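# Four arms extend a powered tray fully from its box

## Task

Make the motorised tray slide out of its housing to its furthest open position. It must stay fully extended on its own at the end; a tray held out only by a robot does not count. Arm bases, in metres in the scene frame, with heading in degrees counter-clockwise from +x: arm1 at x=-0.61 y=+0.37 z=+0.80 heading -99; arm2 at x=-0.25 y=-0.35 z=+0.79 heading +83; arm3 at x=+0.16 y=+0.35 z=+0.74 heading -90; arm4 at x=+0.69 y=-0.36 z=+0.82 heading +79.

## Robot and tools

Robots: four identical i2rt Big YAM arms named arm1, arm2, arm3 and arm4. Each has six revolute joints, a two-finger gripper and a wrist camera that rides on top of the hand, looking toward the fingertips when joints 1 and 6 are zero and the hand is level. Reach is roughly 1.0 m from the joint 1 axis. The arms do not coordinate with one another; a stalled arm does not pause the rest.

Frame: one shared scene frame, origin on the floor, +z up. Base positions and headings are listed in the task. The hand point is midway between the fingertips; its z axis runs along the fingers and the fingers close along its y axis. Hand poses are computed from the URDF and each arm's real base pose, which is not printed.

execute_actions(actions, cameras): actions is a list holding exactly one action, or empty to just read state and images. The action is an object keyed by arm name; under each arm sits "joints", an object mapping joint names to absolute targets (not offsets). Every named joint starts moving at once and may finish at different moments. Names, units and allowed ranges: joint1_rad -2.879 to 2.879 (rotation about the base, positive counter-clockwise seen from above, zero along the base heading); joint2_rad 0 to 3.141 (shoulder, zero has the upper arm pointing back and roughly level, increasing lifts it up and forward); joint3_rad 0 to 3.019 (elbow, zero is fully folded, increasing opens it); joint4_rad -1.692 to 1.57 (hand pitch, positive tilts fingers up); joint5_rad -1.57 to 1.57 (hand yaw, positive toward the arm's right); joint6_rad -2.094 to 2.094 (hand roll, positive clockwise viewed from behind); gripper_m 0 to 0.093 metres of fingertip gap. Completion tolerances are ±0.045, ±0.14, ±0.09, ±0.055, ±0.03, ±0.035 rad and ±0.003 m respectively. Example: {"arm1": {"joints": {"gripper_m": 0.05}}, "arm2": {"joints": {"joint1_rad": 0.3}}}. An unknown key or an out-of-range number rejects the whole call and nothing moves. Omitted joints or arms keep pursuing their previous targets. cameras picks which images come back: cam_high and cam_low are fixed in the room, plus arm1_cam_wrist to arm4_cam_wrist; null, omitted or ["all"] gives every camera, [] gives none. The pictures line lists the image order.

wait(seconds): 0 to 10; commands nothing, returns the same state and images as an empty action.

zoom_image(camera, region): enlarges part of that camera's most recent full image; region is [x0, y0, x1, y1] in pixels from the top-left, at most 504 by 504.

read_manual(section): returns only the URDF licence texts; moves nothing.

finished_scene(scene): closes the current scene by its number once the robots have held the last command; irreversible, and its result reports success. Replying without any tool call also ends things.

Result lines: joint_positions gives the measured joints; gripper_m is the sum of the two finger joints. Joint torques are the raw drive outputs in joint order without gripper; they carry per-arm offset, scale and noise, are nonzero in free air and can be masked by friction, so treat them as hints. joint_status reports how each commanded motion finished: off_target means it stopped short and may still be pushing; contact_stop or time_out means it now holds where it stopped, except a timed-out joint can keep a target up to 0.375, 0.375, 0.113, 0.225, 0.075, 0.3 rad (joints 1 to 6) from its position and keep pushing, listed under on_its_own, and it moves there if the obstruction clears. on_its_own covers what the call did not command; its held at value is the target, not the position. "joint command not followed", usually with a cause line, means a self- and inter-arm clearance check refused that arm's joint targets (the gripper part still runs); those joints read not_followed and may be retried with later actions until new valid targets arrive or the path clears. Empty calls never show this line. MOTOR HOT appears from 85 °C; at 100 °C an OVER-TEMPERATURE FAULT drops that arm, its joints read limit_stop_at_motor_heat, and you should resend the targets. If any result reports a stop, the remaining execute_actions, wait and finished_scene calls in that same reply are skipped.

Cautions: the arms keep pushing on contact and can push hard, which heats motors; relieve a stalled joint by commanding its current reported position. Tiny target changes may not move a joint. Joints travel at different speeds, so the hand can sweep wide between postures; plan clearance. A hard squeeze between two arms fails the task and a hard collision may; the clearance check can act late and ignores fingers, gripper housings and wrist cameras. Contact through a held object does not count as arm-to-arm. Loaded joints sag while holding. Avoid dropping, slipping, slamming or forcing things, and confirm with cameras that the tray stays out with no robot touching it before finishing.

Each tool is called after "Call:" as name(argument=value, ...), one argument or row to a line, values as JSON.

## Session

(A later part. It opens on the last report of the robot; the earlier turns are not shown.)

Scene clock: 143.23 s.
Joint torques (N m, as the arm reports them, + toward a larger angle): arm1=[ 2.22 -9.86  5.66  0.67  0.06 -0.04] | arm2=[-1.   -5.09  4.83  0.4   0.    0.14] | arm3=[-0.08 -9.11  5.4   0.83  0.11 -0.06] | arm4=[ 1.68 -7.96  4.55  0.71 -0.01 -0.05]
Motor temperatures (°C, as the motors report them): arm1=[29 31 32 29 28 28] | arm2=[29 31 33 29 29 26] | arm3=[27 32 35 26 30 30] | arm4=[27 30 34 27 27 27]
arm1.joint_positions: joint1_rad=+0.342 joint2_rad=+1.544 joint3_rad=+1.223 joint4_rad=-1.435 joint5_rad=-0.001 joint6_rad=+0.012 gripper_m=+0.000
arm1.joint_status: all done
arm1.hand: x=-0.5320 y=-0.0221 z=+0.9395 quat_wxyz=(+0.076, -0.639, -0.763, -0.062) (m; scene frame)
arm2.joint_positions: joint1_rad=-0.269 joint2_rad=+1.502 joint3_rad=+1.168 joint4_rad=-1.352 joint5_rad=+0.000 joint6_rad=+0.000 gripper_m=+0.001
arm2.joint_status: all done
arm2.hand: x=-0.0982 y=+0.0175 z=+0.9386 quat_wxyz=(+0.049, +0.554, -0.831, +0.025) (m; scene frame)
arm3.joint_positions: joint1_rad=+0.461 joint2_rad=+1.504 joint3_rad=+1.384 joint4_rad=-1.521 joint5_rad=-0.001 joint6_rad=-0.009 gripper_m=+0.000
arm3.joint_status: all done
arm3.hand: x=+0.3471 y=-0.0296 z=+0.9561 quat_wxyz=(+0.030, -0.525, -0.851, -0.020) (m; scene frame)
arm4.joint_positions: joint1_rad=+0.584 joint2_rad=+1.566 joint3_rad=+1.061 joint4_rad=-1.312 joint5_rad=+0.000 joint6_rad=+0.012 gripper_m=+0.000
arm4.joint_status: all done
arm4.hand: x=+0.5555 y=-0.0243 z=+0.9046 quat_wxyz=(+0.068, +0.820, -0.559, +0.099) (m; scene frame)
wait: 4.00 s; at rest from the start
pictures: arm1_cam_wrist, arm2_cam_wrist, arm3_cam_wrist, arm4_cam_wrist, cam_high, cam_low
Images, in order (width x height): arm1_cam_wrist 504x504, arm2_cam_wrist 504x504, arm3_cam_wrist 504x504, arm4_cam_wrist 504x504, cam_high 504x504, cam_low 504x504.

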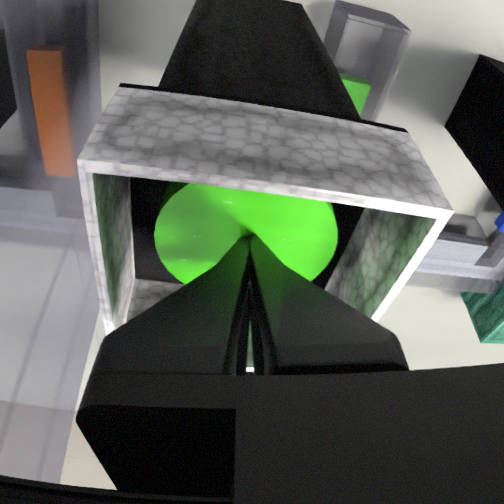

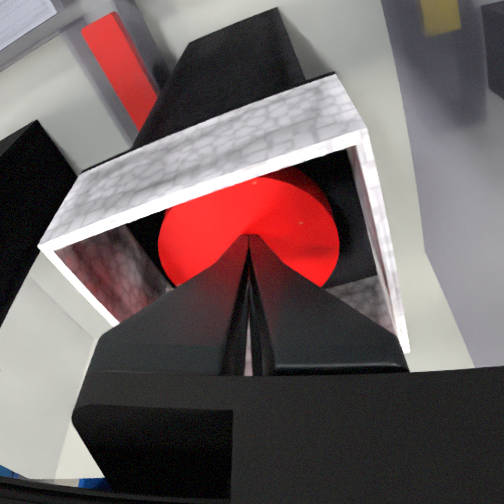

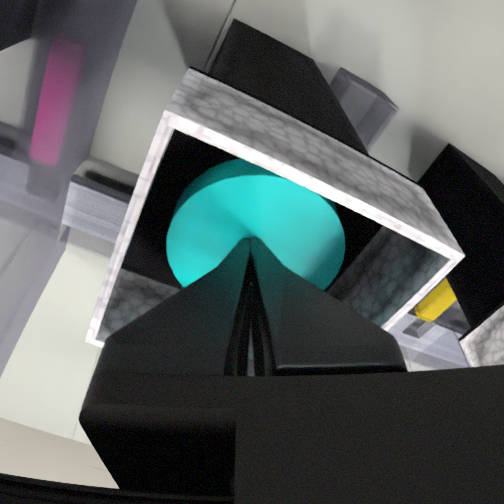

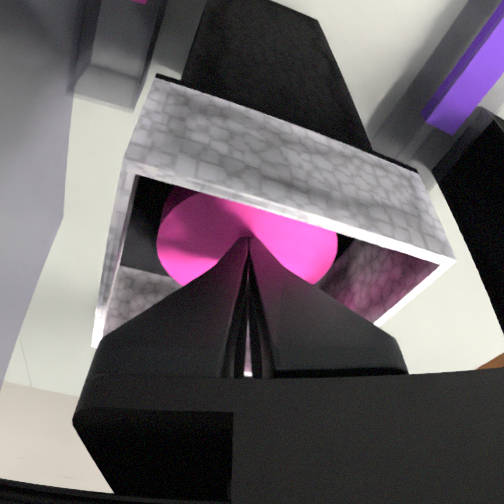

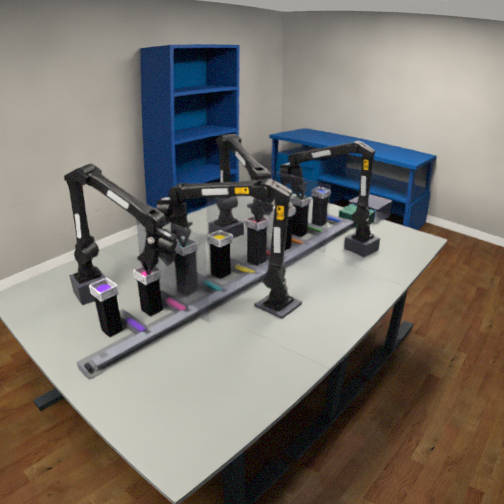

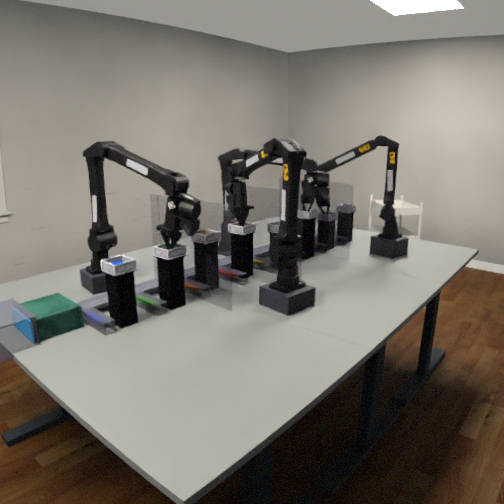

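Call:
execute_actions(
  actions=[
    {"arm1":{"joints":{"joint2_rad":1.40,"joint3_rad":1.30}},"arm2":{"joints":{"joint2_rad":1.27,"joint3_rad":1.17}},"arm4":{"joints":{"joint2_rad":1.25,"joint3_rad":1.08}}},
  ],
  cameras=[],
)

Call:
execute_actions(
  actions=[
    {"arm1":{"joints":{"joint1_rad":-0.2,"joint2_rad":1.45,"joint3_rad":1.335,"joint4_rad":-1.45}},"arm2":{"joints":{"joint1_rad":0.31,"joint2_rad":1.2,"joint3_rad":1.063,"joint4_rad":-1.30}},"arm4":{"joints":{"joint1_rad":-0.06,"joint3_rad":1.06,"joint4_rad":-1.38}}},
  ],
  cameras=[],
)

Call:
execute_actions(
  actions=[
    {"arm1":{"joints":{"joint2_rad":1.68,"joint3_rad":1.26}},"arm2":{"joints":{"joint2_rad":1.47,"joint3_rad":1.03}},"arm4":{"joints":{"joint2_rad":1.56,"joint3_rad":1.01}}},
  ],
  cameras=[],
)

Call:
wait(
  seconds=10,
)

Call:
wait(
  seconds=10,
)

Call:
wait(
  seconds=10,
)

Scene clock: 157.00 s.
Joint torques (N m, as the arm reports them, + toward a larger angle): arm1=[  1.93 -11.23  12.88   0.86   0.07   0.01] | arm2=[-1.02 -6.96  8.28  0.81  0.    0.15] | arm3=[-0.22 -9.41  5.24  0.87  0.08 -0.07] | arm4=[ 1.92 -8.86  9.82  1.22  0.   -0.05]
Motor temperatures (°C, as the motors report them): arm1=[29 31 33 29 28 28] | arm2=[29 31 33 29 29 26] | arm3=[27 32 35 26 30 30] | arm4=[27 31 34 27 27 27]
arm1.joint_positions: joint1_rad=+0.342 joint2_rad=+1.389 joint3_rad=+1.252 joint4_rad=-1.432 joint5_rad=-0.001 joint6_rad=+0.012 gripper_m=+0.000
arm1.joint_status: all done
arm1.hand: x=-0.5314 y=-0.0253 z=+1.0081 quat_wxyz=(+0.004, -0.642, -0.767, -0.003) (m; scene frame)
arm2.joint_positions: joint1_rad=-0.269 joint2_rad=+1.259 joint3_rad=+1.169 joint4_rad=-1.350 joint5_rad=+0.000 joint6_rad=+0.000 gripper_m=+0.001
arm2.joint_status: all done
arm2.hand: x=-0.1026 y=+0.0043 z=+1.0285 quat_wxyz=(-0.053, +0.553, -0.831, -0.043) (m; scene frame)
arm3.joint_positions: joint1_rad=+0.461 joint2_rad=+1.504 joint3_rad=+1.384 joint4_rad=-1.521 joint5_rad=-0.001 joint6_rad=-0.009 gripper_m=+0.000
arm3.joint_status: not commanded
arm3.hand: x=+0.3471 y=-0.0296 z=+0.9561 quat_wxyz=(+0.030, -0.525, -0.851, -0.020) (m; scene frame)
arm4.joint_positions: joint1_rad=+0.584 joint2_rad=+1.240 joint3_rad=+1.062 joint4_rad=-1.308 joint5_rad=+0.000 joint6_rad=+0.012 gripper_m=+0.000
arm4.joint_status: all done
arm4.hand: x=+0.5569 y=-0.0270 z=+1.0162 quat_wxyz=(-0.024, +0.825, -0.563, -0.039) (m; scene frame)
pictures: none
No camera images: the call's "cameras" was empty. Leave "cameras" out to get every camera's image.

Scene clock: 158.23 s.
Joint torques (N m, as the arm reports them, + toward a larger angle): arm1=[  1.41 -13.5   13.1   -0.04   0.01  -0.04] | arm2=[-2.09 -7.94  7.63  1.09  0.    0.15] | arm3=[-0.2  -9.41  5.38  0.82  0.09 -0.05] | arm4=[ 0.54 -8.59  8.25  0.18 -0.02 -0.05]
Motor temperatures (°C, as the motors report them): arm1=[29 32 34 29 28 28] | arm2=[29 31 33 29 29 26] | arm3=[27 32 35 26 30 30] | arm4=[27 31 34 27 27 27]
arm1.joint_positions: joint1_rad=-0.204 joint2_rad=+1.452 joint3_rad=+1.277 joint4_rad=-1.437 joint5_rad=+0.001 joint6_rad=+0.012 gripper_m=+0.000
arm1.joint_status: all done
arm1.hand: x=-0.7499 y=-0.0173 z=+0.9941 quat_wxyz=(+0.017, -0.824, -0.565, -0.018) (m; scene frame)
arm2.joint_positions: joint1_rad=+0.312 joint2_rad=+1.211 joint3_rad=+1.071 joint4_rad=-1.308 joint5_rad=+0.000 joint6_rad=+0.000 gripper_m=+0.001
arm2.joint_status: all done
arm2.hand: x=-0.3166 y=+0.0060 z=+1.0085 quat_wxyz=(-0.040, +0.768, -0.637, -0.054) (m; scene frame)
arm3.joint_positions: joint1_rad=+0.461 joint2_rad=+1.504 joint3_rad=+1.384 joint4_rad=-1.521 joint5_rad=-0.001 joint6_rad=-0.009 gripper_m=+0.000
arm3.joint_status: not commanded
arm3.hand: x=+0.3471 y=-0.0296 z=+0.9561 quat_wxyz=(+0.030, -0.525, -0.851, -0.020) (m; scene frame)
arm4.joint_positions: joint1_rad=-0.054 joint2_rad=+1.240 joint3_rad=+1.062 joint4_rad=-1.370 joint5_rad=+0.000 joint6_rad=+0.012 gripper_m=+0.000
arm4.joint_status: all done
arm4.hand: x=+0.7782 y=-0.0271 z=+1.0143 quat_wxyz=(-0.008, +0.608, -0.794, -0.010) (m; scene frame)
pictures: none
No camera images: the call's "cameras" was empty. Leave "cameras" out to get every camera's image.

Scene clock: 159.17 s.
Joint torques (N m, as the arm reports them, + toward a larger angle): arm1=[  1.62 -10.33   5.2    0.29   0.    -0.02] | arm2=[-1.66 -3.66  4.98  0.72  0.    0.14] | arm3=[-0.54 -8.93  5.23  0.94  0.09 -0.09] | arm4=[ 0.51 -7.87  4.74  0.24 -0.01 -0.04]
Motor temperatures (°C, as the motors report them): arm1=[29 32 34 29 28 28] | arm2=[29 31 33 29 29 26] | arm3=[27 32 35 26 30 30] | arm4=[27 31 34 27 27 27]
arm1.joint_positions: joint1_rad=-0.204 joint2_rad=+1.619 joint3_rad=+1.297 joint4_rad=-1.451 joint5_rad=+0.000 joint6_rad=+0.012 gripper_m=+0.000
arm1.joint_status: all done
arm1.hand: x=-0.7537 y=-0.0266 z=+0.9352 quat_wxyz=(+0.064, -0.820, -0.562, -0.085) (m; scene frame)
arm2.joint_positions: joint1_rad=+0.312 joint2_rad=+1.403 joint3_rad=+1.067 joint4_rad=-1.308 joint5_rad=+0.000 joint6_rad=+0.000 gripper_m=+0.001
arm2.joint_status: all done
arm2.hand: x=-0.3186 y=+0.0142 z=+0.9407 quat_wxyz=(+0.022, +0.769, -0.638, +0.022) (m; scene frame)
arm3.joint_positions: joint1_rad=+0.461 joint2_rad=+1.504 joint3_rad=+1.384 joint4_rad=-1.521 joint5_rad=-0.001 joint6_rad=-0.009 gripper_m=+0.000
arm3.joint_status: not commanded
arm3.hand: x=+0.3471 y=-0.0296 z=+0.9561 quat_wxyz=(+0.030, -0.525, -0.851, -0.020) (m; scene frame)
arm4.joint_positions: joint1_rad=-0.054 joint2_rad=+1.505 joint3_rad=+1.043 joint4_rad=-1.384 joint5_rad=+0.000 joint6_rad=+0.012 gripper_m=+0.000
arm4.joint_status: all done
arm4.hand: x=+0.7765 y=-0.0312 z=+0.9233 quat_wxyz=(+0.109, +0.603, -0.786, +0.081) (m; scene frame)
pictures: none
No camera images: the call's "cameras" was empty. Leave "cameras" out to get every camera's image.

Scene clock: 169.17 s.
Joint torques (N m, as the arm reports them, + toward a larger angle): arm1=[  2.17 -10.9    5.21  -0.03   0.02  -0.05] | arm2=[-1.66 -3.7   4.98  0.73  0.    0.15] | arm3=[ 0.5  -8.95  5.36  0.86  0.1  -0.09] | arm4=[ 0.54 -7.85  4.75  0.2  -0.01 -0.04]
Motor temperatures (°C, as the motors report them): arm1=[29 32 33 29 28 28] | arm2=[29 31 33 29 29 26] | arm3=[27 32 35 26 30 30] | arm4=[27 31 34 27 27 27]
arm1.joint_positions: joint1_rad=-0.204 joint2_rad=+1.619 joint3_rad=+1.297 joint4_rad=-1.451 joint5_rad=+0.000 joint6_rad=+0.012 gripper_m=+0.000
arm1.joint_status: all done
arm1.hand: x=-0.7537 y=-0.0266 z=+0.9352 quat_wxyz=(+0.064, -0.820, -0.562, -0.085) (m; scene frame)
arm2.joint_positions: joint1_rad=+0.312 joint2_rad=+1.403 joint3_rad=+1.067 joint4_rad=-1.308 joint5_rad=+0.000 joint6_rad=+0.000 gripper_m=+0.001
arm2.joint_status: all done
arm2.hand: x=-0.3186 y=+0.0142 z=+0.9407 quat_wxyz=(+0.022, +0.769, -0.638, +0.022) (m; scene frame)
arm3.joint_positions: joint1_rad=+0.461 joint2_rad=+1.504 joint3_rad=+1.384 joint4_rad=-1.521 joint5_rad=-0.001 joint6_rad=-0.009 gripper_m=+0.000
arm3.joint_status: not commanded
arm3.hand: x=+0.3471 y=-0.0296 z=+0.9561 quat_wxyz=(+0.030, -0.525, -0.851, -0.020) (m; scene frame)
arm4.joint_positions: joint1_rad=-0.054 joint2_rad=+1.505 joint3_rad=+1.043 joint4_rad=-1.384 joint5_rad=+0.000 joint6_rad=+0.012 gripper_m=+0.000
arm4.joint_status: all done
arm4.hand: x=+0.7765 y=-0.0312 z=+0.9233 quat_wxyz=(+0.109, +0.603, -0.786, +0.081) (m; scene frame)
wait: 10.00 s; at rest by 0.27 s
pictures: arm1_cam_wrist, arm2_cam_wrist, arm3_cam_wrist, arm4_cam_wrist, cam_high, cam_low
Images, in order (width x height): arm1_cam_wrist 504x504, arm2_cam_wrist 504x504, arm3_cam_wrist 504x504, arm4_cam_wrist 504x504, cam_high 504x504, cam_low 504x504.

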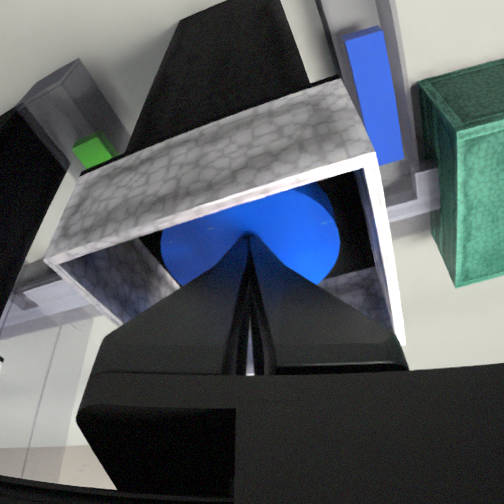

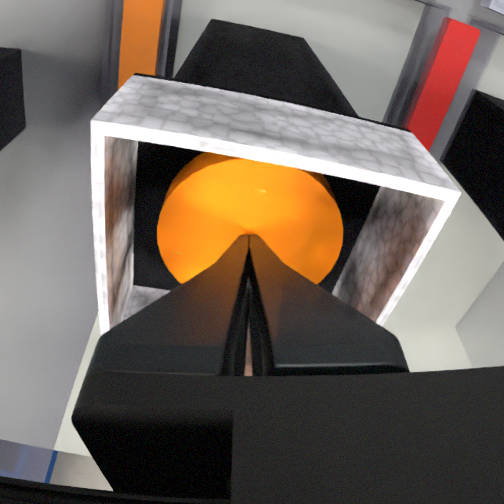

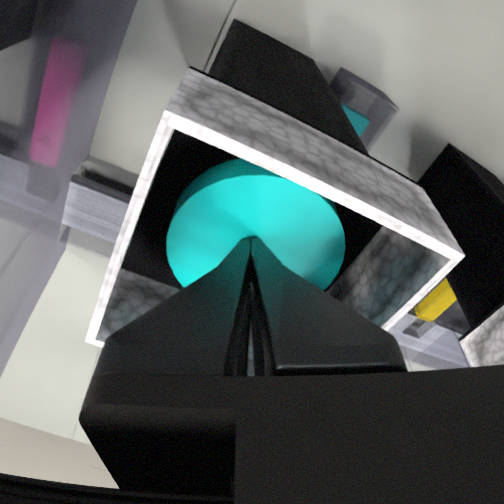

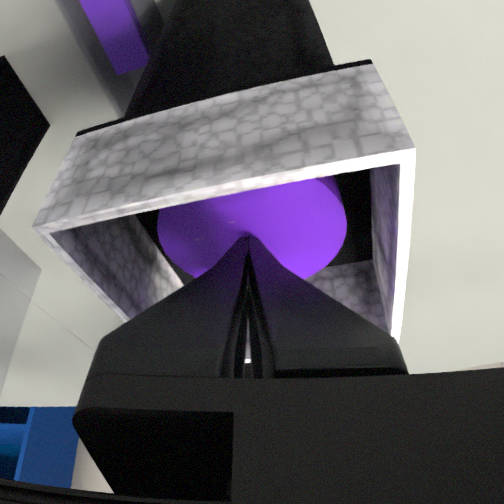

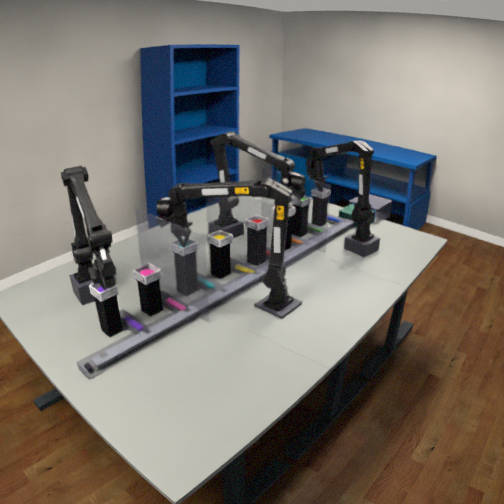

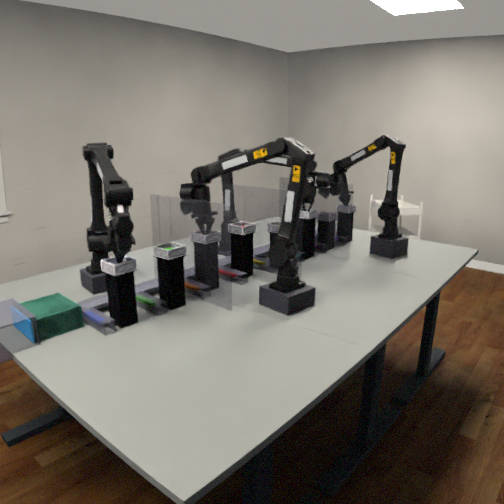

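Scene clock: 179.17 s.
Joint torques (N m, as the arm reports them, + toward a larger angle): arm1=[  1.36 -10.5    5.33   0.04   0.05   0.  ] | arm2=[-1.65 -3.7   4.97  0.73  0.    0.15] | arm3=[-0.31 -9.58  5.42  0.86  0.08 -0.07] | arm4=[ 0.46 -7.84  4.75  0.22 -0.02 -0.04]
Motor temperatures (°C, as the motors report them): arm1=[29 32 33 29 28 28] | arm2=[29 31 33 29 29 26] | arm3=[27 32 35 26 30 30] | arm4=[27 31 34 27 27 27]
arm1.joint_positions: joint1_rad=-0.204 joint2_rad=+1.619 joint3_rad=+1.297 joint4_rad=-1.451 joint5_rad=+0.000 joint6_rad=+0.012 gripper_m=+0.000
arm1.joint_status: all done
arm1.hand: x=-0.7537 y=-0.0266 z=+0.9352 quat_wxyz=(+0.064, -0.820, -0.562, -0.085) (m; scene frame)
arm2.joint_positions: joint1_rad=+0.312 joint2_rad=+1.403 joint3_rad=+1.067 joint4_rad=-1.308 joint5_rad=+0.000 joint6_rad=+0.000 gripper_m=+0.001
arm2.joint_status: all done
arm2.hand: x=-0.3186 y=+0.0142 z=+0.9407 quat_wxyz=(+0.022, +0.769, -0.638, +0.022) (m; scene frame)
arm3.joint_positions: joint1_rad=+0.461 joint2_rad=+1.504 joint3_rad=+1.384 joint4_rad=-1.521 joint5_rad=-0.001 joint6_rad=-0.009 gripper_m=+0.000
arm3.joint_status: not commanded
arm3.hand: x=+0.3471 y=-0.0296 z=+0.9561 quat_wxyz=(+0.030, -0.525, -0.851, -0.020) (m; scene frame)
arm4.joint_positions: joint1_rad=-0.054 joint2_rad=+1.505 joint3_rad=+1.043 joint4_rad=-1.384 joint5_rad=+0.000 joint6_rad=+0.012 gripper_m=+0.000
arm4.joint_status: all done
arm4.hand: x=+0.7765 y=-0.0312 z=+0.9233 quat_wxyz=(+0.109, +0.603, -0.786, +0.081) (m; scene frame)
wait: 10.00 s; at rest by 0.27 s
pictures: arm1_cam_wrist, arm2_cam_wrist, arm3_cam_wrist, arm4_cam_wrist, cam_high, cam_low
Images, in order (width x height): arm1_cam_wrist 504x504, arm2_cam_wrist 504x504, arm3_cam_wrist 504x504, arm4_cam_wrist 504x504, cam_high 504x504, cam_low 504x504.

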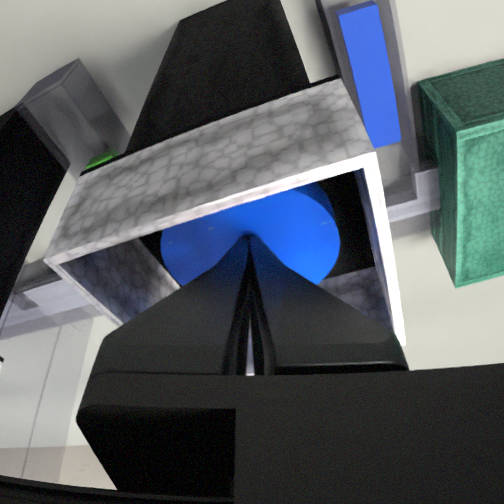

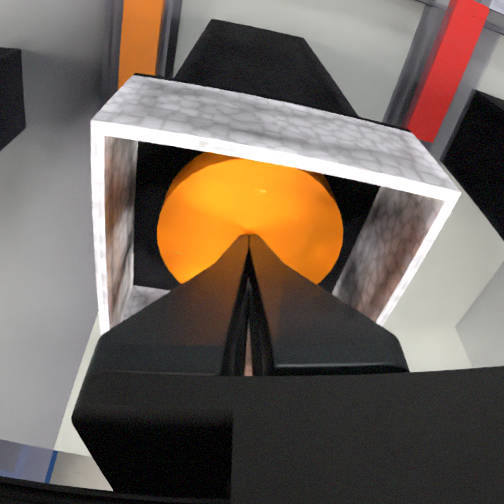

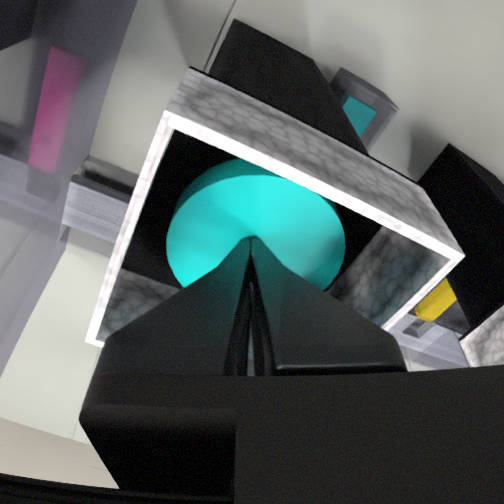

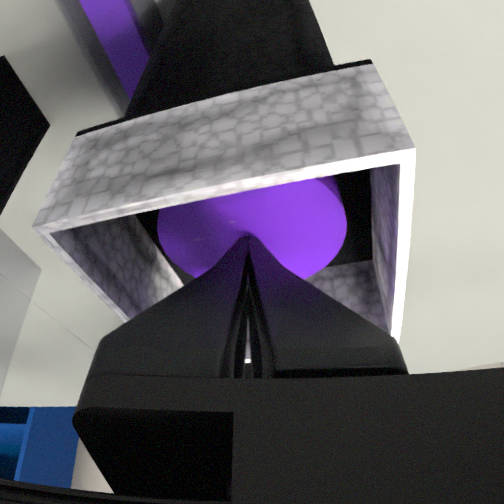

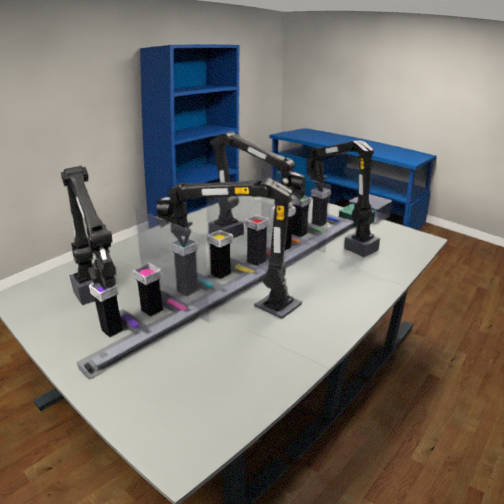

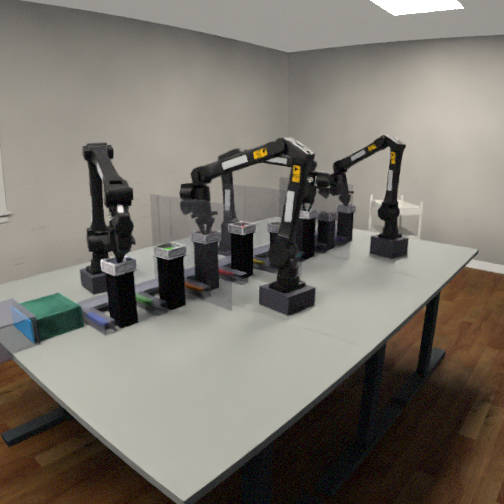

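Scene clock: 189.17 s.
Joint torques (N m, as the arm reports them, + toward a larger angle): arm1=[ 1.76 -9.52  5.23  0.22  0.04 -0.05] | arm2=[-1.67 -3.63  4.99  0.72  0.    0.15] | arm3=[-0.17 -9.09  5.46  0.89  0.09 -0.04] | arm4=[ 0.57 -7.68  4.77  0.24 -0.01 -0.04]
Motor temperatures (°C, as the motors report them): arm1=[29 32 33 29 28 28] | arm2=[29 31 33 29 29 26] | arm3=[27 32 35 26 30 30] | arm4=[27 31 34 27 27 27]
arm1.joint_positions: joint1_rad=-0.204 joint2_rad=+1.619 joint3_rad=+1.297 joint4_rad=-1.451 joint5_rad=+0.000 joint6_rad=+0.012 gripper_m=+0.000
arm1.joint_status: all done
arm1.hand: x=-0.7537 y=-0.0266 z=+0.9352 quat_wxyz=(+0.064, -0.820, -0.562, -0.085) (m; scene frame)
arm2.joint_positions: joint1_rad=+0.312 joint2_rad=+1.403 joint3_rad=+1.067 joint4_rad=-1.308 joint5_rad=+0.000 joint6_rad=+0.000 gripper_m=+0.001
arm2.joint_status: all done
arm2.hand: x=-0.3186 y=+0.0142 z=+0.9407 quat_wxyz=(+0.022, +0.769, -0.638, +0.022) (m; scene frame)
arm3.joint_positions: joint1_rad=+0.461 joint2_rad=+1.504 joint3_rad=+1.384 joint4_rad=-1.521 joint5_rad=-0.001 joint6_rad=-0.009 gripper_m=+0.000
arm3.joint_status: not commanded
arm3.hand: x=+0.3471 y=-0.0296 z=+0.9561 quat_wxyz=(+0.030, -0.525, -0.851, -0.020) (m; scene frame)
arm4.joint_positions: joint1_rad=-0.054 joint2_rad=+1.505 joint3_rad=+1.043 joint4_rad=-1.384 joint5_rad=+0.000 joint6_rad=+0.012 gripper_m=+0.000
arm4.joint_status: all done
arm4.hand: x=+0.7765 y=-0.0312 z=+0.9233 quat_wxyz=(+0.109, +0.603, -0.786, +0.081) (m; scene frame)
wait: 10.00 s; at rest by 0.27 s
pictures: arm1_cam_wrist, arm2_cam_wrist, arm3_cam_wrist, arm4_cam_wrist, cam_high, cam_low
Images, in order (width x height): arm1_cam_wrist 504x504, arm2_cam_wrist 504x504, arm3_cam_wrist 504x504, arm4_cam_wrist 504x504, cam_high 504x504, cam_low 504x504.

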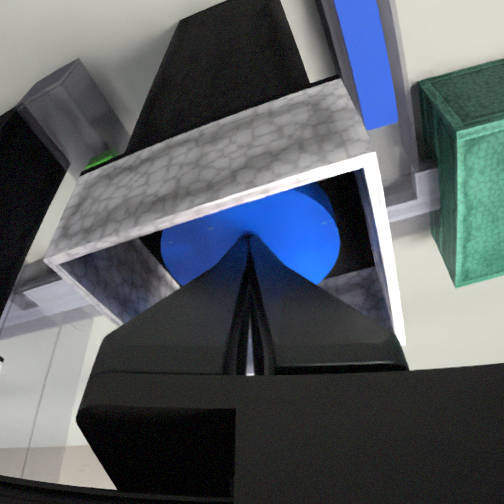

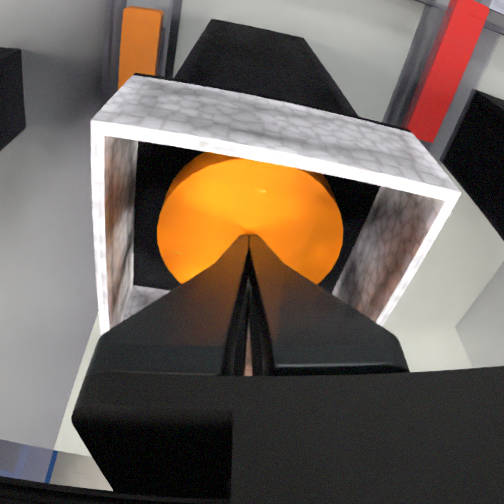

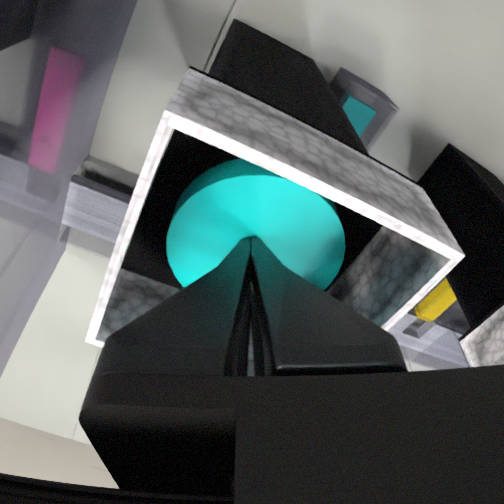

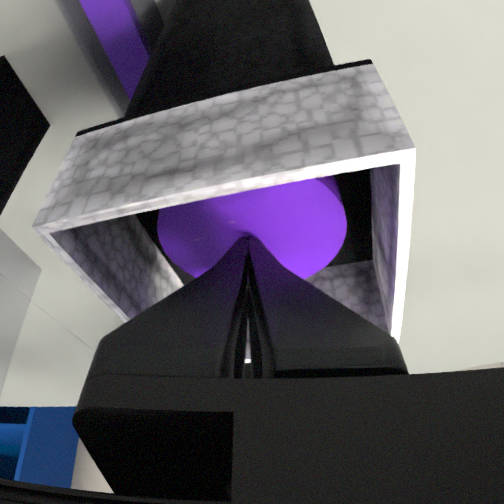

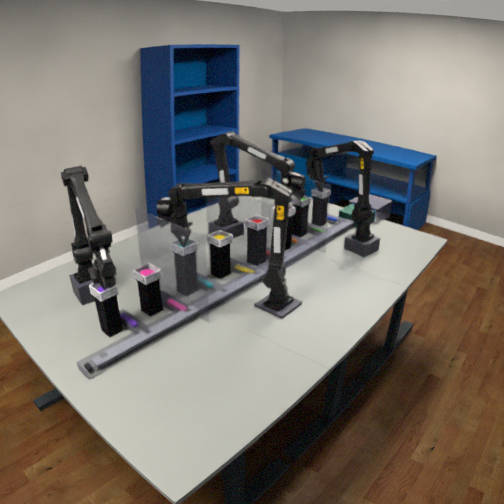

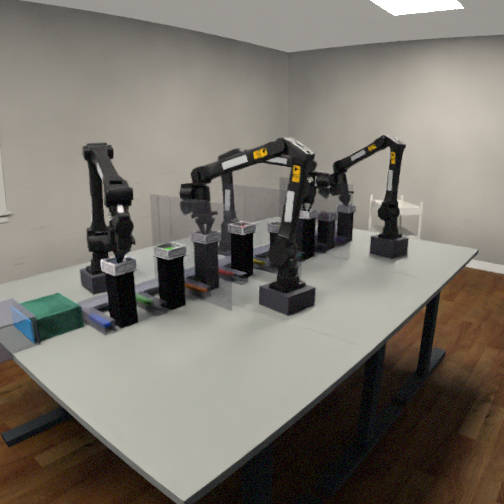

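The bar shifted slightly, and the bolts now rest on its edge. Swapping all four arms.

Call:
execute_actions(
  actions=[
    {"arm1":{"joints":{"joint2_rad":1.40}},"arm2":{"joints":{"joint2_rad":1.25,"joint3_rad":1.13}},"arm3":{"joints":{"joint2_rad":1.33,"joint3_rad":1.39}},"arm4":{"joints":{"joint2_rad":1.27,"joint3_rad":1.08}}},
  ],
  cameras=[],
)

Call:
execute_actions(
  actions=[
    {"arm1":{"joints":{"joint1_rad":0.34,"joint2_rad":1.37,"joint3_rad":1.22,"joint4_rad":-1.42}},"arm2":{"joints":{"joint1_rad":-0.265,"joint2_rad":1.33,"joint3_rad":1.2,"joint4_rad":-1.35}},"arm3":{"joints":{"joint1_rad":-0.085,"joint2_rad":1.31,"joint3_rad":1.295,"joint4_rad":-1.595}},"arm4":{"joints":{"joint1_rad":0.59,"joint3_rad":1.095,"joint4_rad":-1.30}}},
  ],
  cameras=[],
)

Call:
execute_actions(
  actions=[
    {"arm1":{"joints":{"joint2_rad":1.6,"joint3_rad":1.19}},"arm2":{"joints":{"joint2_rad":1.57,"joint3_rad":1.13}},"arm3":{"joints":{"joint2_rad":1.59,"joint3_rad":1.27}},"arm4":{"joints":{"joint2_rad":1.63,"joint3_rad":1.025}}},
  ],
  cameras=[],
)

Call:
wait(
  seconds=10,
)

Call:
wait(
  seconds=10,
)

Scene clock: 207.40 s.
Joint torques (N m, as the arm reports them, + toward a larger angle): arm1=[  2.16 -11.03   8.48   0.45   0.    -0.07] | arm2=[-1.65 -7.13 11.6   1.08  0.    0.14] | arm3=[ -0.05 -11.43   9.25   1.09   0.09  -0.03] | arm4=[ 0.42 -8.5  10.87  0.78 -0.01 -0.05]
Motor temperatures (°C, as the motors report them): arm1=[29 32 33 29 28 28] | arm2=[29 31 34 29 29 26] | arm3=[27 32 36 26 30 30] | arm4=[27 31 35 27 27 27]
arm1.joint_positions: joint1_rad=-0.204 joint2_rad=+1.391 joint3_rad=+1.263 joint4_rad=-1.451 joint5_rad=+0.000 joint6_rad=+0.012 gripper_m=+0.000
arm1.joint_status: all done
arm1.hand: x=-0.7453 y=-0.0056 z=+1.0121 quat_wxyz=(+0.008, -0.825, -0.566, -0.006) (m; scene frame)
arm2.joint_positions: joint1_rad=+0.312 joint2_rad=+1.240 joint3_rad=+1.083 joint4_rad=-1.307 joint5_rad=+0.000 joint6_rad=+0.000 gripper_m=+0.001
arm2.joint_status: all done
arm2.hand: x=-0.3178 y=+0.0119 z=+1.0033 quat_wxyz=(-0.035, +0.768, -0.638, -0.048) (m; scene frame)
arm3.joint_positions: joint1_rad=+0.461 joint2_rad=+1.319 joint3_rad=+1.384 joint4_rad=-1.517 joint5_rad=-0.001 joint6_rad=-0.009 gripper_m=+0.000
arm3.joint_status: all done
arm3.hand: x=+0.3371 y=-0.0094 z=+1.0291 quat_wxyz=(-0.050, -0.524, -0.850, +0.030) (m; scene frame)
arm4.joint_positions: joint1_rad=-0.054 joint2_rad=+1.259 joint3_rad=+1.044 joint4_rad=-1.384 joint5_rad=+0.000 joint6_rad=+0.012 gripper_m=+0.000
arm4.joint_status: all done
arm4.hand: x=+0.7761 y=-0.0347 z=+1.0020 quat_wxyz=(+0.012, +0.608, -0.794, +0.005) (m; scene frame)
pictures: none
No camera images: the call's "cameras" was empty. Leave "cameras" out to get every camera's image.

Scene clock: 208.63 s.
Joint torques (N m, as the arm reports them, + toward a larger angle): arm1=[  0.57 -13.24   8.3    0.8    0.13   0.  ] | arm2=[-1.15 -8.69 11.85  0.27  0.    0.15] | arm3=[  0.35 -11.11   8.5   -0.21   0.11  -0.09] | arm4=[ 1.76 -9.   11.82  1.12 -0.03 -0.04]
Motor temperatures (°C, as the motors report them): arm1=[29 32 33 29 28 28] | arm2=[29 31 34 29 29 26] | arm3=[27 32 36 26 30 30] | arm4=[27 31 36 27 27 27]
arm1.joint_positions: joint1_rad=+0.342 joint2_rad=+1.384 joint3_rad=+1.226 joint4_rad=-1.431 joint5_rad=-0.001 joint6_rad=+0.012 gripper_m=+0.000
arm1.joint_status: all done
arm1.hand: x=-0.5330 y=-0.0171 z=+1.0001 quat_wxyz=(+0.012, -0.642, -0.767, -0.010) (m; scene frame)
arm2.joint_positions: joint1_rad=-0.269 joint2_rad=+1.329 joint3_rad=+1.147 joint4_rad=-1.343 joint5_rad=+0.000 joint6_rad=+0.000 gripper_m=+0.001
arm2.joint_status: all done
arm2.hand: x=-0.1023 y=+0.0060 z=+0.9946 quat_wxyz=(-0.018, +0.554, -0.832, -0.019) (m; scene frame)
arm3.joint_positions: joint1_rad=-0.087 joint2_rad=+1.308 joint3_rad=+1.294 joint4_rad=-1.579 joint5_rad=-0.001 joint6_rad=-0.009 gripper_m=+0.000
arm3.joint_status: all done
arm3.hand: x=+0.1259 y=-0.0105 z=+0.9967 quat_wxyz=(+0.008, -0.736, -0.677, -0.010) (m; scene frame)
arm4.joint_positions: joint1_rad=+0.584 joint2_rad=+1.259 joint3_rad=+1.049 joint4_rad=-1.308 joint5_rad=+0.000 joint6_rad=+0.012 gripper_m=+0.000
arm4.joint_status: all done
arm4.hand: x=+0.5582 y=-0.0297 z=+1.0051 quat_wxyz=(-0.015, +0.826, -0.564, -0.026) (m; scene frame)
pictures: none
No camera images: the call's "cameras" was empty. Leave "cameras" out to get every camera's image.

Scene clock: 209.60 s.
Joint torques (N m, as the arm reports them, + toward a larger angle): arm1=[ 1.18 -9.47  5.51  0.74  0.05 -0.06] | arm2=[-0.99 -5.    4.85  0.39  0.    0.15] | arm3=[  0.76 -10.23   5.22   0.14   0.12  -0.07] | arm4=[ 1.66 -7.97  4.51  0.67 -0.02 -0.04]
Motor temperatures (°C, as the motors report them): arm1=[29 32 33 29 28 28] | arm2=[29 31 34 29 29 26] | arm3=[27 32 36 26 30 30] | arm4=[27 31 36 27 27 27]
arm1.joint_positions: joint1_rad=+0.342 joint2_rad=+1.544 joint3_rad=+1.223 joint4_rad=-1.435 joint5_rad=-0.001 joint6_rad=+0.012 gripper_m=+0.000
arm1.joint_status: all done
arm1.hand: x=-0.5320 y=-0.0222 z=+0.9396 quat_wxyz=(+0.076, -0.639, -0.763, -0.062) (m; scene frame)
arm2.joint_positions: joint1_rad=-0.269 joint2_rad=+1.501 joint3_rad=+1.168 joint4_rad=-1.352 joint5_rad=+0.000 joint6_rad=+0.000 gripper_m=+0.001
arm2.joint_status: all done
arm2.hand: x=-0.0982 y=+0.0175 z=+0.9387 quat_wxyz=(+0.049, +0.554, -0.831, +0.025) (m; scene frame)
arm3.joint_positions: joint1_rad=-0.087 joint2_rad=+1.536 joint3_rad=+1.305 joint4_rad=-1.597 joint5_rad=-0.001 joint6_rad=-0.009 gripper_m=+0.000
arm3.joint_status: all done
arm3.hand: x=+0.1241 y=-0.0308 z=+0.9200 quat_wxyz=(+0.087, -0.729, -0.672, -0.097) (m; scene frame)
arm4.joint_positions: joint1_rad=+0.584 joint2_rad=+1.566 joint3_rad=+1.061 joint4_rad=-1.312 joint5_rad=+0.000 joint6_rad=+0.012 gripper_m=+0.000
arm4.joint_status: all done
arm4.hand: x=+0.5556 y=-0.0243 z=+0.9046 quat_wxyz=(+0.068, +0.820, -0.560, +0.099) (m; scene frame)
pictures: none
No camera images: the call's "cameras" was empty. Leave "cameras" out to get every camera's image.

Scene clock: 219.60 s.
Joint torques (N m, as the arm reports them, + toward a larger angle): arm1=[  0.84 -10.24   5.34   0.66   0.04   0.03] | arm2=[-0.91 -5.06  4.85  0.41  0.    0.15] | arm3=[  0.95 -10.22   5.23   0.09   0.11  -0.06] | arm4=[ 1.65 -7.97  4.48  0.63 -0.01 -0.05]
Motor temperatures (°C, as the motors report them): arm1=[29 32 33 29 28 28] | arm2=[29 31 34 29 29 26] | arm3=[27 33 36 26 30 30] | arm4=[27 31 35 27 27 27]
arm1.joint_positions: joint1_rad=+0.342 joint2_rad=+1.544 joint3_rad=+1.223 joint4_rad=-1.435 joint5_rad=-0.001 joint6_rad=+0.012 gripper_m=+0.000
arm1.joint_status: all done
arm1.hand: x=-0.5320 y=-0.0222 z=+0.9396 quat_wxyz=(+0.076, -0.639, -0.763, -0.062) (m; scene frame)
arm2.joint_positions: joint1_rad=-0.269 joint2_rad=+1.501 joint3_rad=+1.168 joint4_rad=-1.352 joint5_rad=+0.000 joint6_rad=+0.000 gripper_m=+0.001
arm2.joint_status: all done
arm2.hand: x=-0.0982 y=+0.0175 z=+0.9387 quat_wxyz=(+0.049, +0.554, -0.831, +0.025) (m; scene frame)
arm3.joint_positions: joint1_rad=-0.087 joint2_rad=+1.536 joint3_rad=+1.305 joint4_rad=-1.597 joint5_rad=-0.001 joint6_rad=-0.009 gripper_m=+0.000
arm3.joint_status: all done
arm3.hand: x=+0.1241 y=-0.0308 z=+0.9200 quat_wxyz=(+0.087, -0.729, -0.672, -0.097) (m; scene frame)
arm4.joint_positions: joint1_rad=+0.584 joint2_rad=+1.566 joint3_rad=+1.061 joint4_rad=-1.312 joint5_rad=+0.000 joint6_rad=+0.012 gripper_m=+0.000
arm4.joint_status: all done
arm4.hand: x=+0.5556 y=-0.0243 z=+0.9046 quat_wxyz=(+0.068, +0.820, -0.560, +0.099) (m; scene frame)
wait: 10.00 s; at rest by 0.27 s
pictures: arm1_cam_wrist, arm2_cam_wrist, arm3_cam_wrist, arm4_cam_wrist, cam_high, cam_low
Images, in order (width x height): arm1_cam_wrist 504x504, arm2_cam_wrist 504x504, arm3_cam_wrist 504x504, arm4_cam_wrist 504x504, cam_high 504x504, cam_low 504x504.

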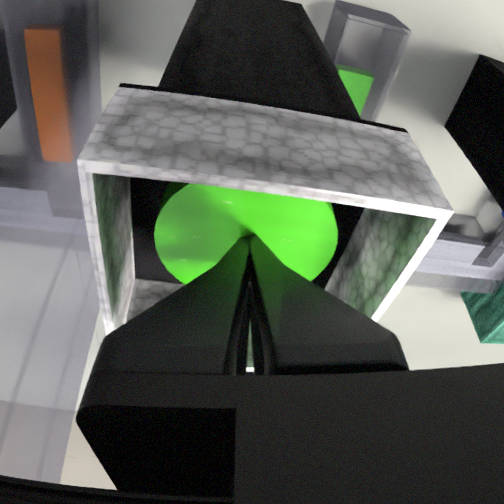

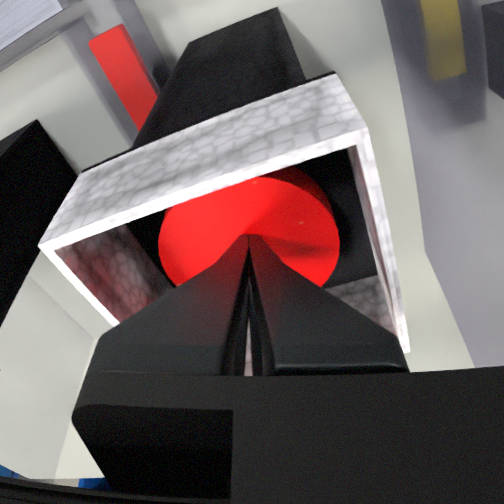

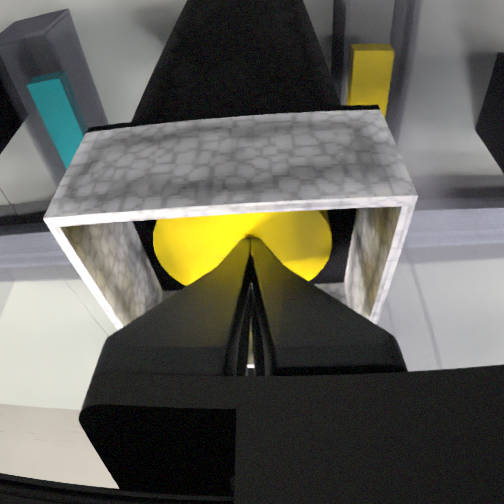

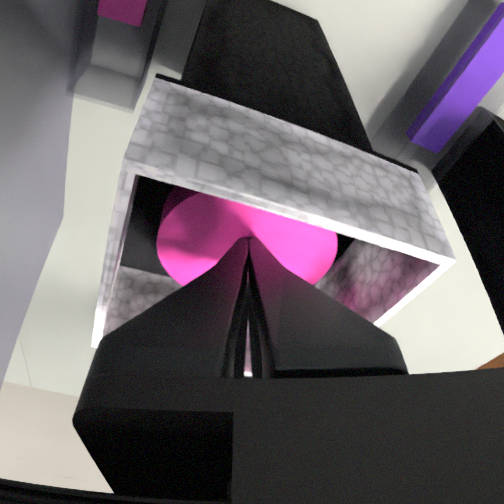

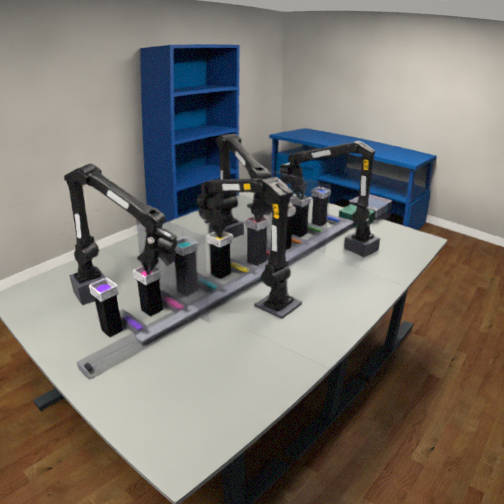

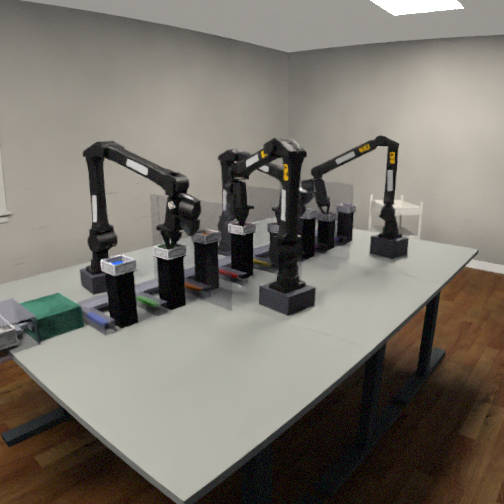

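Scene clock: 229.60 s.
Joint torques (N m, as the arm reports them, + toward a larger angle): arm1=[ 1.43 -9.73  5.61  0.86  0.03 -0.01] | arm2=[-0.95 -5.02  4.85  0.4   0.    0.14] | arm3=[  0.45 -10.15   5.28   0.06   0.1   -0.07] | arm4=[ 1.66 -7.89  4.46  0.67 -0.01 -0.05]
Motor temperatures (°C, as the motors report them): arm1=[29 32 33 29 28 28] | arm2=[29 31 33 29 29 26] | arm3=[27 33 36 26 30 30] | arm4=[27 31 34 27 27 27]
arm1.joint_positions: joint1_rad=+0.342 joint2_rad=+1.544 joint3_rad=+1.223 joint4_rad=-1.435 joint5_rad=-0.001 joint6_rad=+0.012 gripper_m=+0.000
arm1.joint_status: all done
arm1.hand: x=-0.5320 y=-0.0222 z=+0.9396 quat_wxyz=(+0.076, -0.639, -0.763, -0.062) (m; scene frame)
arm2.joint_positions: joint1_rad=-0.269 joint2_rad=+1.501 joint3_rad=+1.168 joint4_rad=-1.352 joint5_rad=+0.000 joint6_rad=+0.000 gripper_m=+0.001
arm2.joint_status: all done
arm2.hand: x=-0.0982 y=+0.0175 z=+0.9387 quat_wxyz=(+0.049, +0.554, -0.831, +0.025) (m; scene frame)
arm3.joint_positions: joint1_rad=-0.087 joint2_rad=+1.536 joint3_rad=+1.305 joint4_rad=-1.597 joint5_rad=-0.001 joint6_rad=-0.009 gripper_m=+0.000
arm3.joint_status: all done
arm3.hand: x=+0.1241 y=-0.0308 z=+0.9200 quat_wxyz=(+0.087, -0.729, -0.672, -0.097) (m; scene frame)
arm4.joint_positions: joint1_rad=+0.584 joint2_rad=+1.566 joint3_rad=+1.061 joint4_rad=-1.312 joint5_rad=+0.000 joint6_rad=+0.012 gripper_m=+0.000
arm4.joint_status: all done
arm4.hand: x=+0.5556 y=-0.0243 z=+0.9046 quat_wxyz=(+0.068, +0.820, -0.560, +0.099) (m; scene frame)
wait: 10.00 s; at rest by 0.27 s
pictures: arm1_cam_wrist, arm2_cam_wrist, arm3_cam_wrist, arm4_cam_wrist, cam_high, cam_low
Images, in order (width x height): arm1_cam_wrist 504x504, arm2_cam_wrist 504x504, arm3_cam_wrist 504x504, arm4_cam_wrist 504x504, cam_high 504x504, cam_low 504x504.

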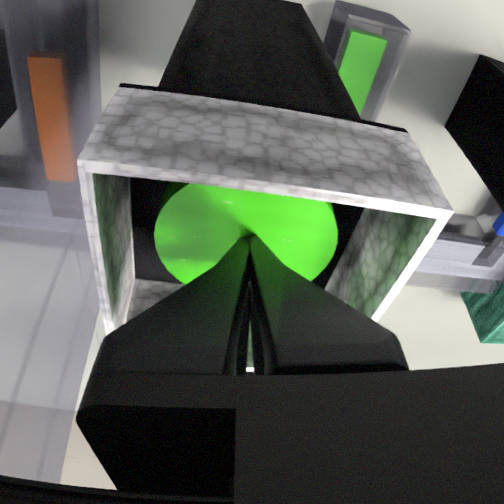

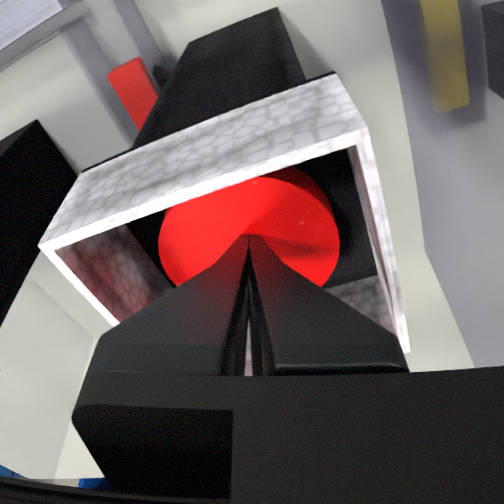

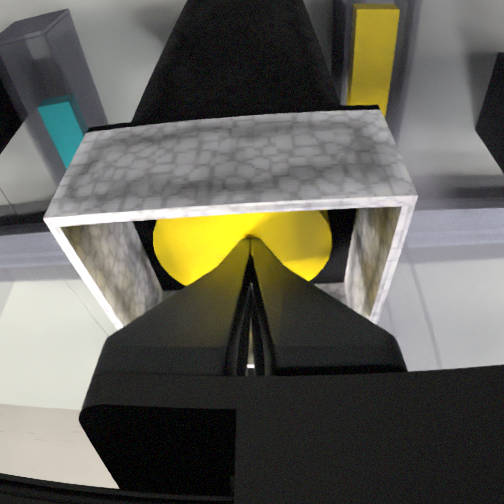

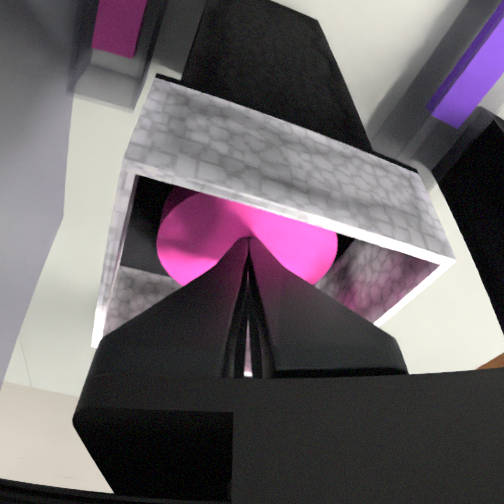

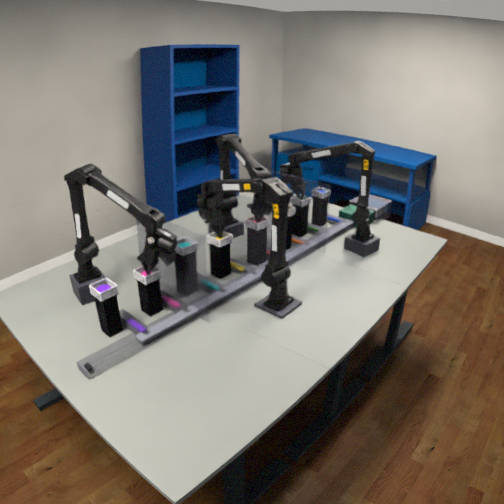

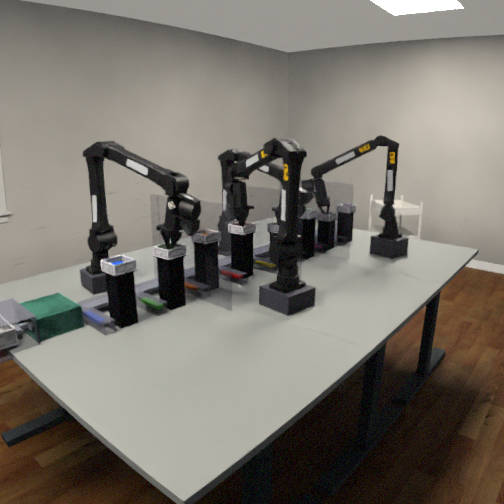

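Call:
execute_actions(
  actions=[
    {"arm1":{"joints":{"joint2_rad":1.40}},"arm2":{"joints":{"joint2_rad":1.35}},"arm3":{"joints":{"joint2_rad":1.4}},"arm4":{"joints":{"joint2_rad":1.42}}},
  ],
  cameras=[],
)

Call:
finished_scene(
  scene=1,
)

Scene clock: 235.50 s.
Joint torques (N m, as the arm reports them, + toward a larger angle): arm1=[  1.54 -10.43   8.33   0.61   0.05  -0.07] | arm2=[-0.92 -9.24  7.32  0.54  0.    0.15] | arm3=[  0.57 -10.73   7.97   0.36   0.12  -0.07] | arm4=[  1.66 -10.27   7.05   0.71  -0.02  -0.04]
Motor temperatures (°C, as the motors report them): arm1=[29 32 33 29 28 28] | arm2=[29 31 33 29 29 26] | arm3=[27 33 36 26 30 30] | arm4=[27 31 34 27 27 27]
arm1.joint_positions: joint1_rad=+0.342 joint2_rad=+1.391 joint3_rad=+1.197 joint4_rad=-1.428 joint5_rad=-0.001 joint6_rad=+0.012 gripper_m=+0.000
arm1.joint_status: all done
arm1.hand: x=-0.5345 y=-0.0091 z=+0.9870 quat_wxyz=(+0.024, -0.641, -0.766, -0.020) (m; scene frame)
arm2.joint_positions: joint1_rad=-0.269 joint2_rad=+1.342 joint3_rad=+1.138 joint4_rad=-1.349 joint5_rad=+0.000 joint6_rad=+0.000 gripper_m=+0.001
arm2.joint_status: all done
arm2.hand: x=-0.1038 y=+0.0027 z=+0.9865 quat_wxyz=(-0.007, +0.554, -0.832, -0.012) (m; scene frame)
arm3.joint_positions: joint1_rad=-0.087 joint2_rad=+1.383 joint3_rad=+1.274 joint4_rad=-1.597 joint5_rad=-0.001 joint6_rad=-0.009 gripper_m=+0.000
arm3.joint_status: all done
arm3.hand: x=+0.1260 y=-0.0097 z=+0.9640 quat_wxyz=(+0.046, -0.734, -0.676, -0.052) (m; scene frame)
arm4.joint_positions: joint1_rad=+0.584 joint2_rad=+1.404 joint3_rad=+1.036 joint4_rad=-1.307 joint5_rad=+0.000 joint6_rad=+0.012 gripper_m=+0.000
arm4.joint_status: all done
arm4.hand: x=+0.5579 y=-0.0295 z=+0.9515 quat_wxyz=(+0.028, +0.825, -0.563, +0.040) (m; scene frame)
pictures: none
No camera images: the call's "cameras" was empty. Leave "cameras" out to get every camera's image.

The scene is finished: the task was done.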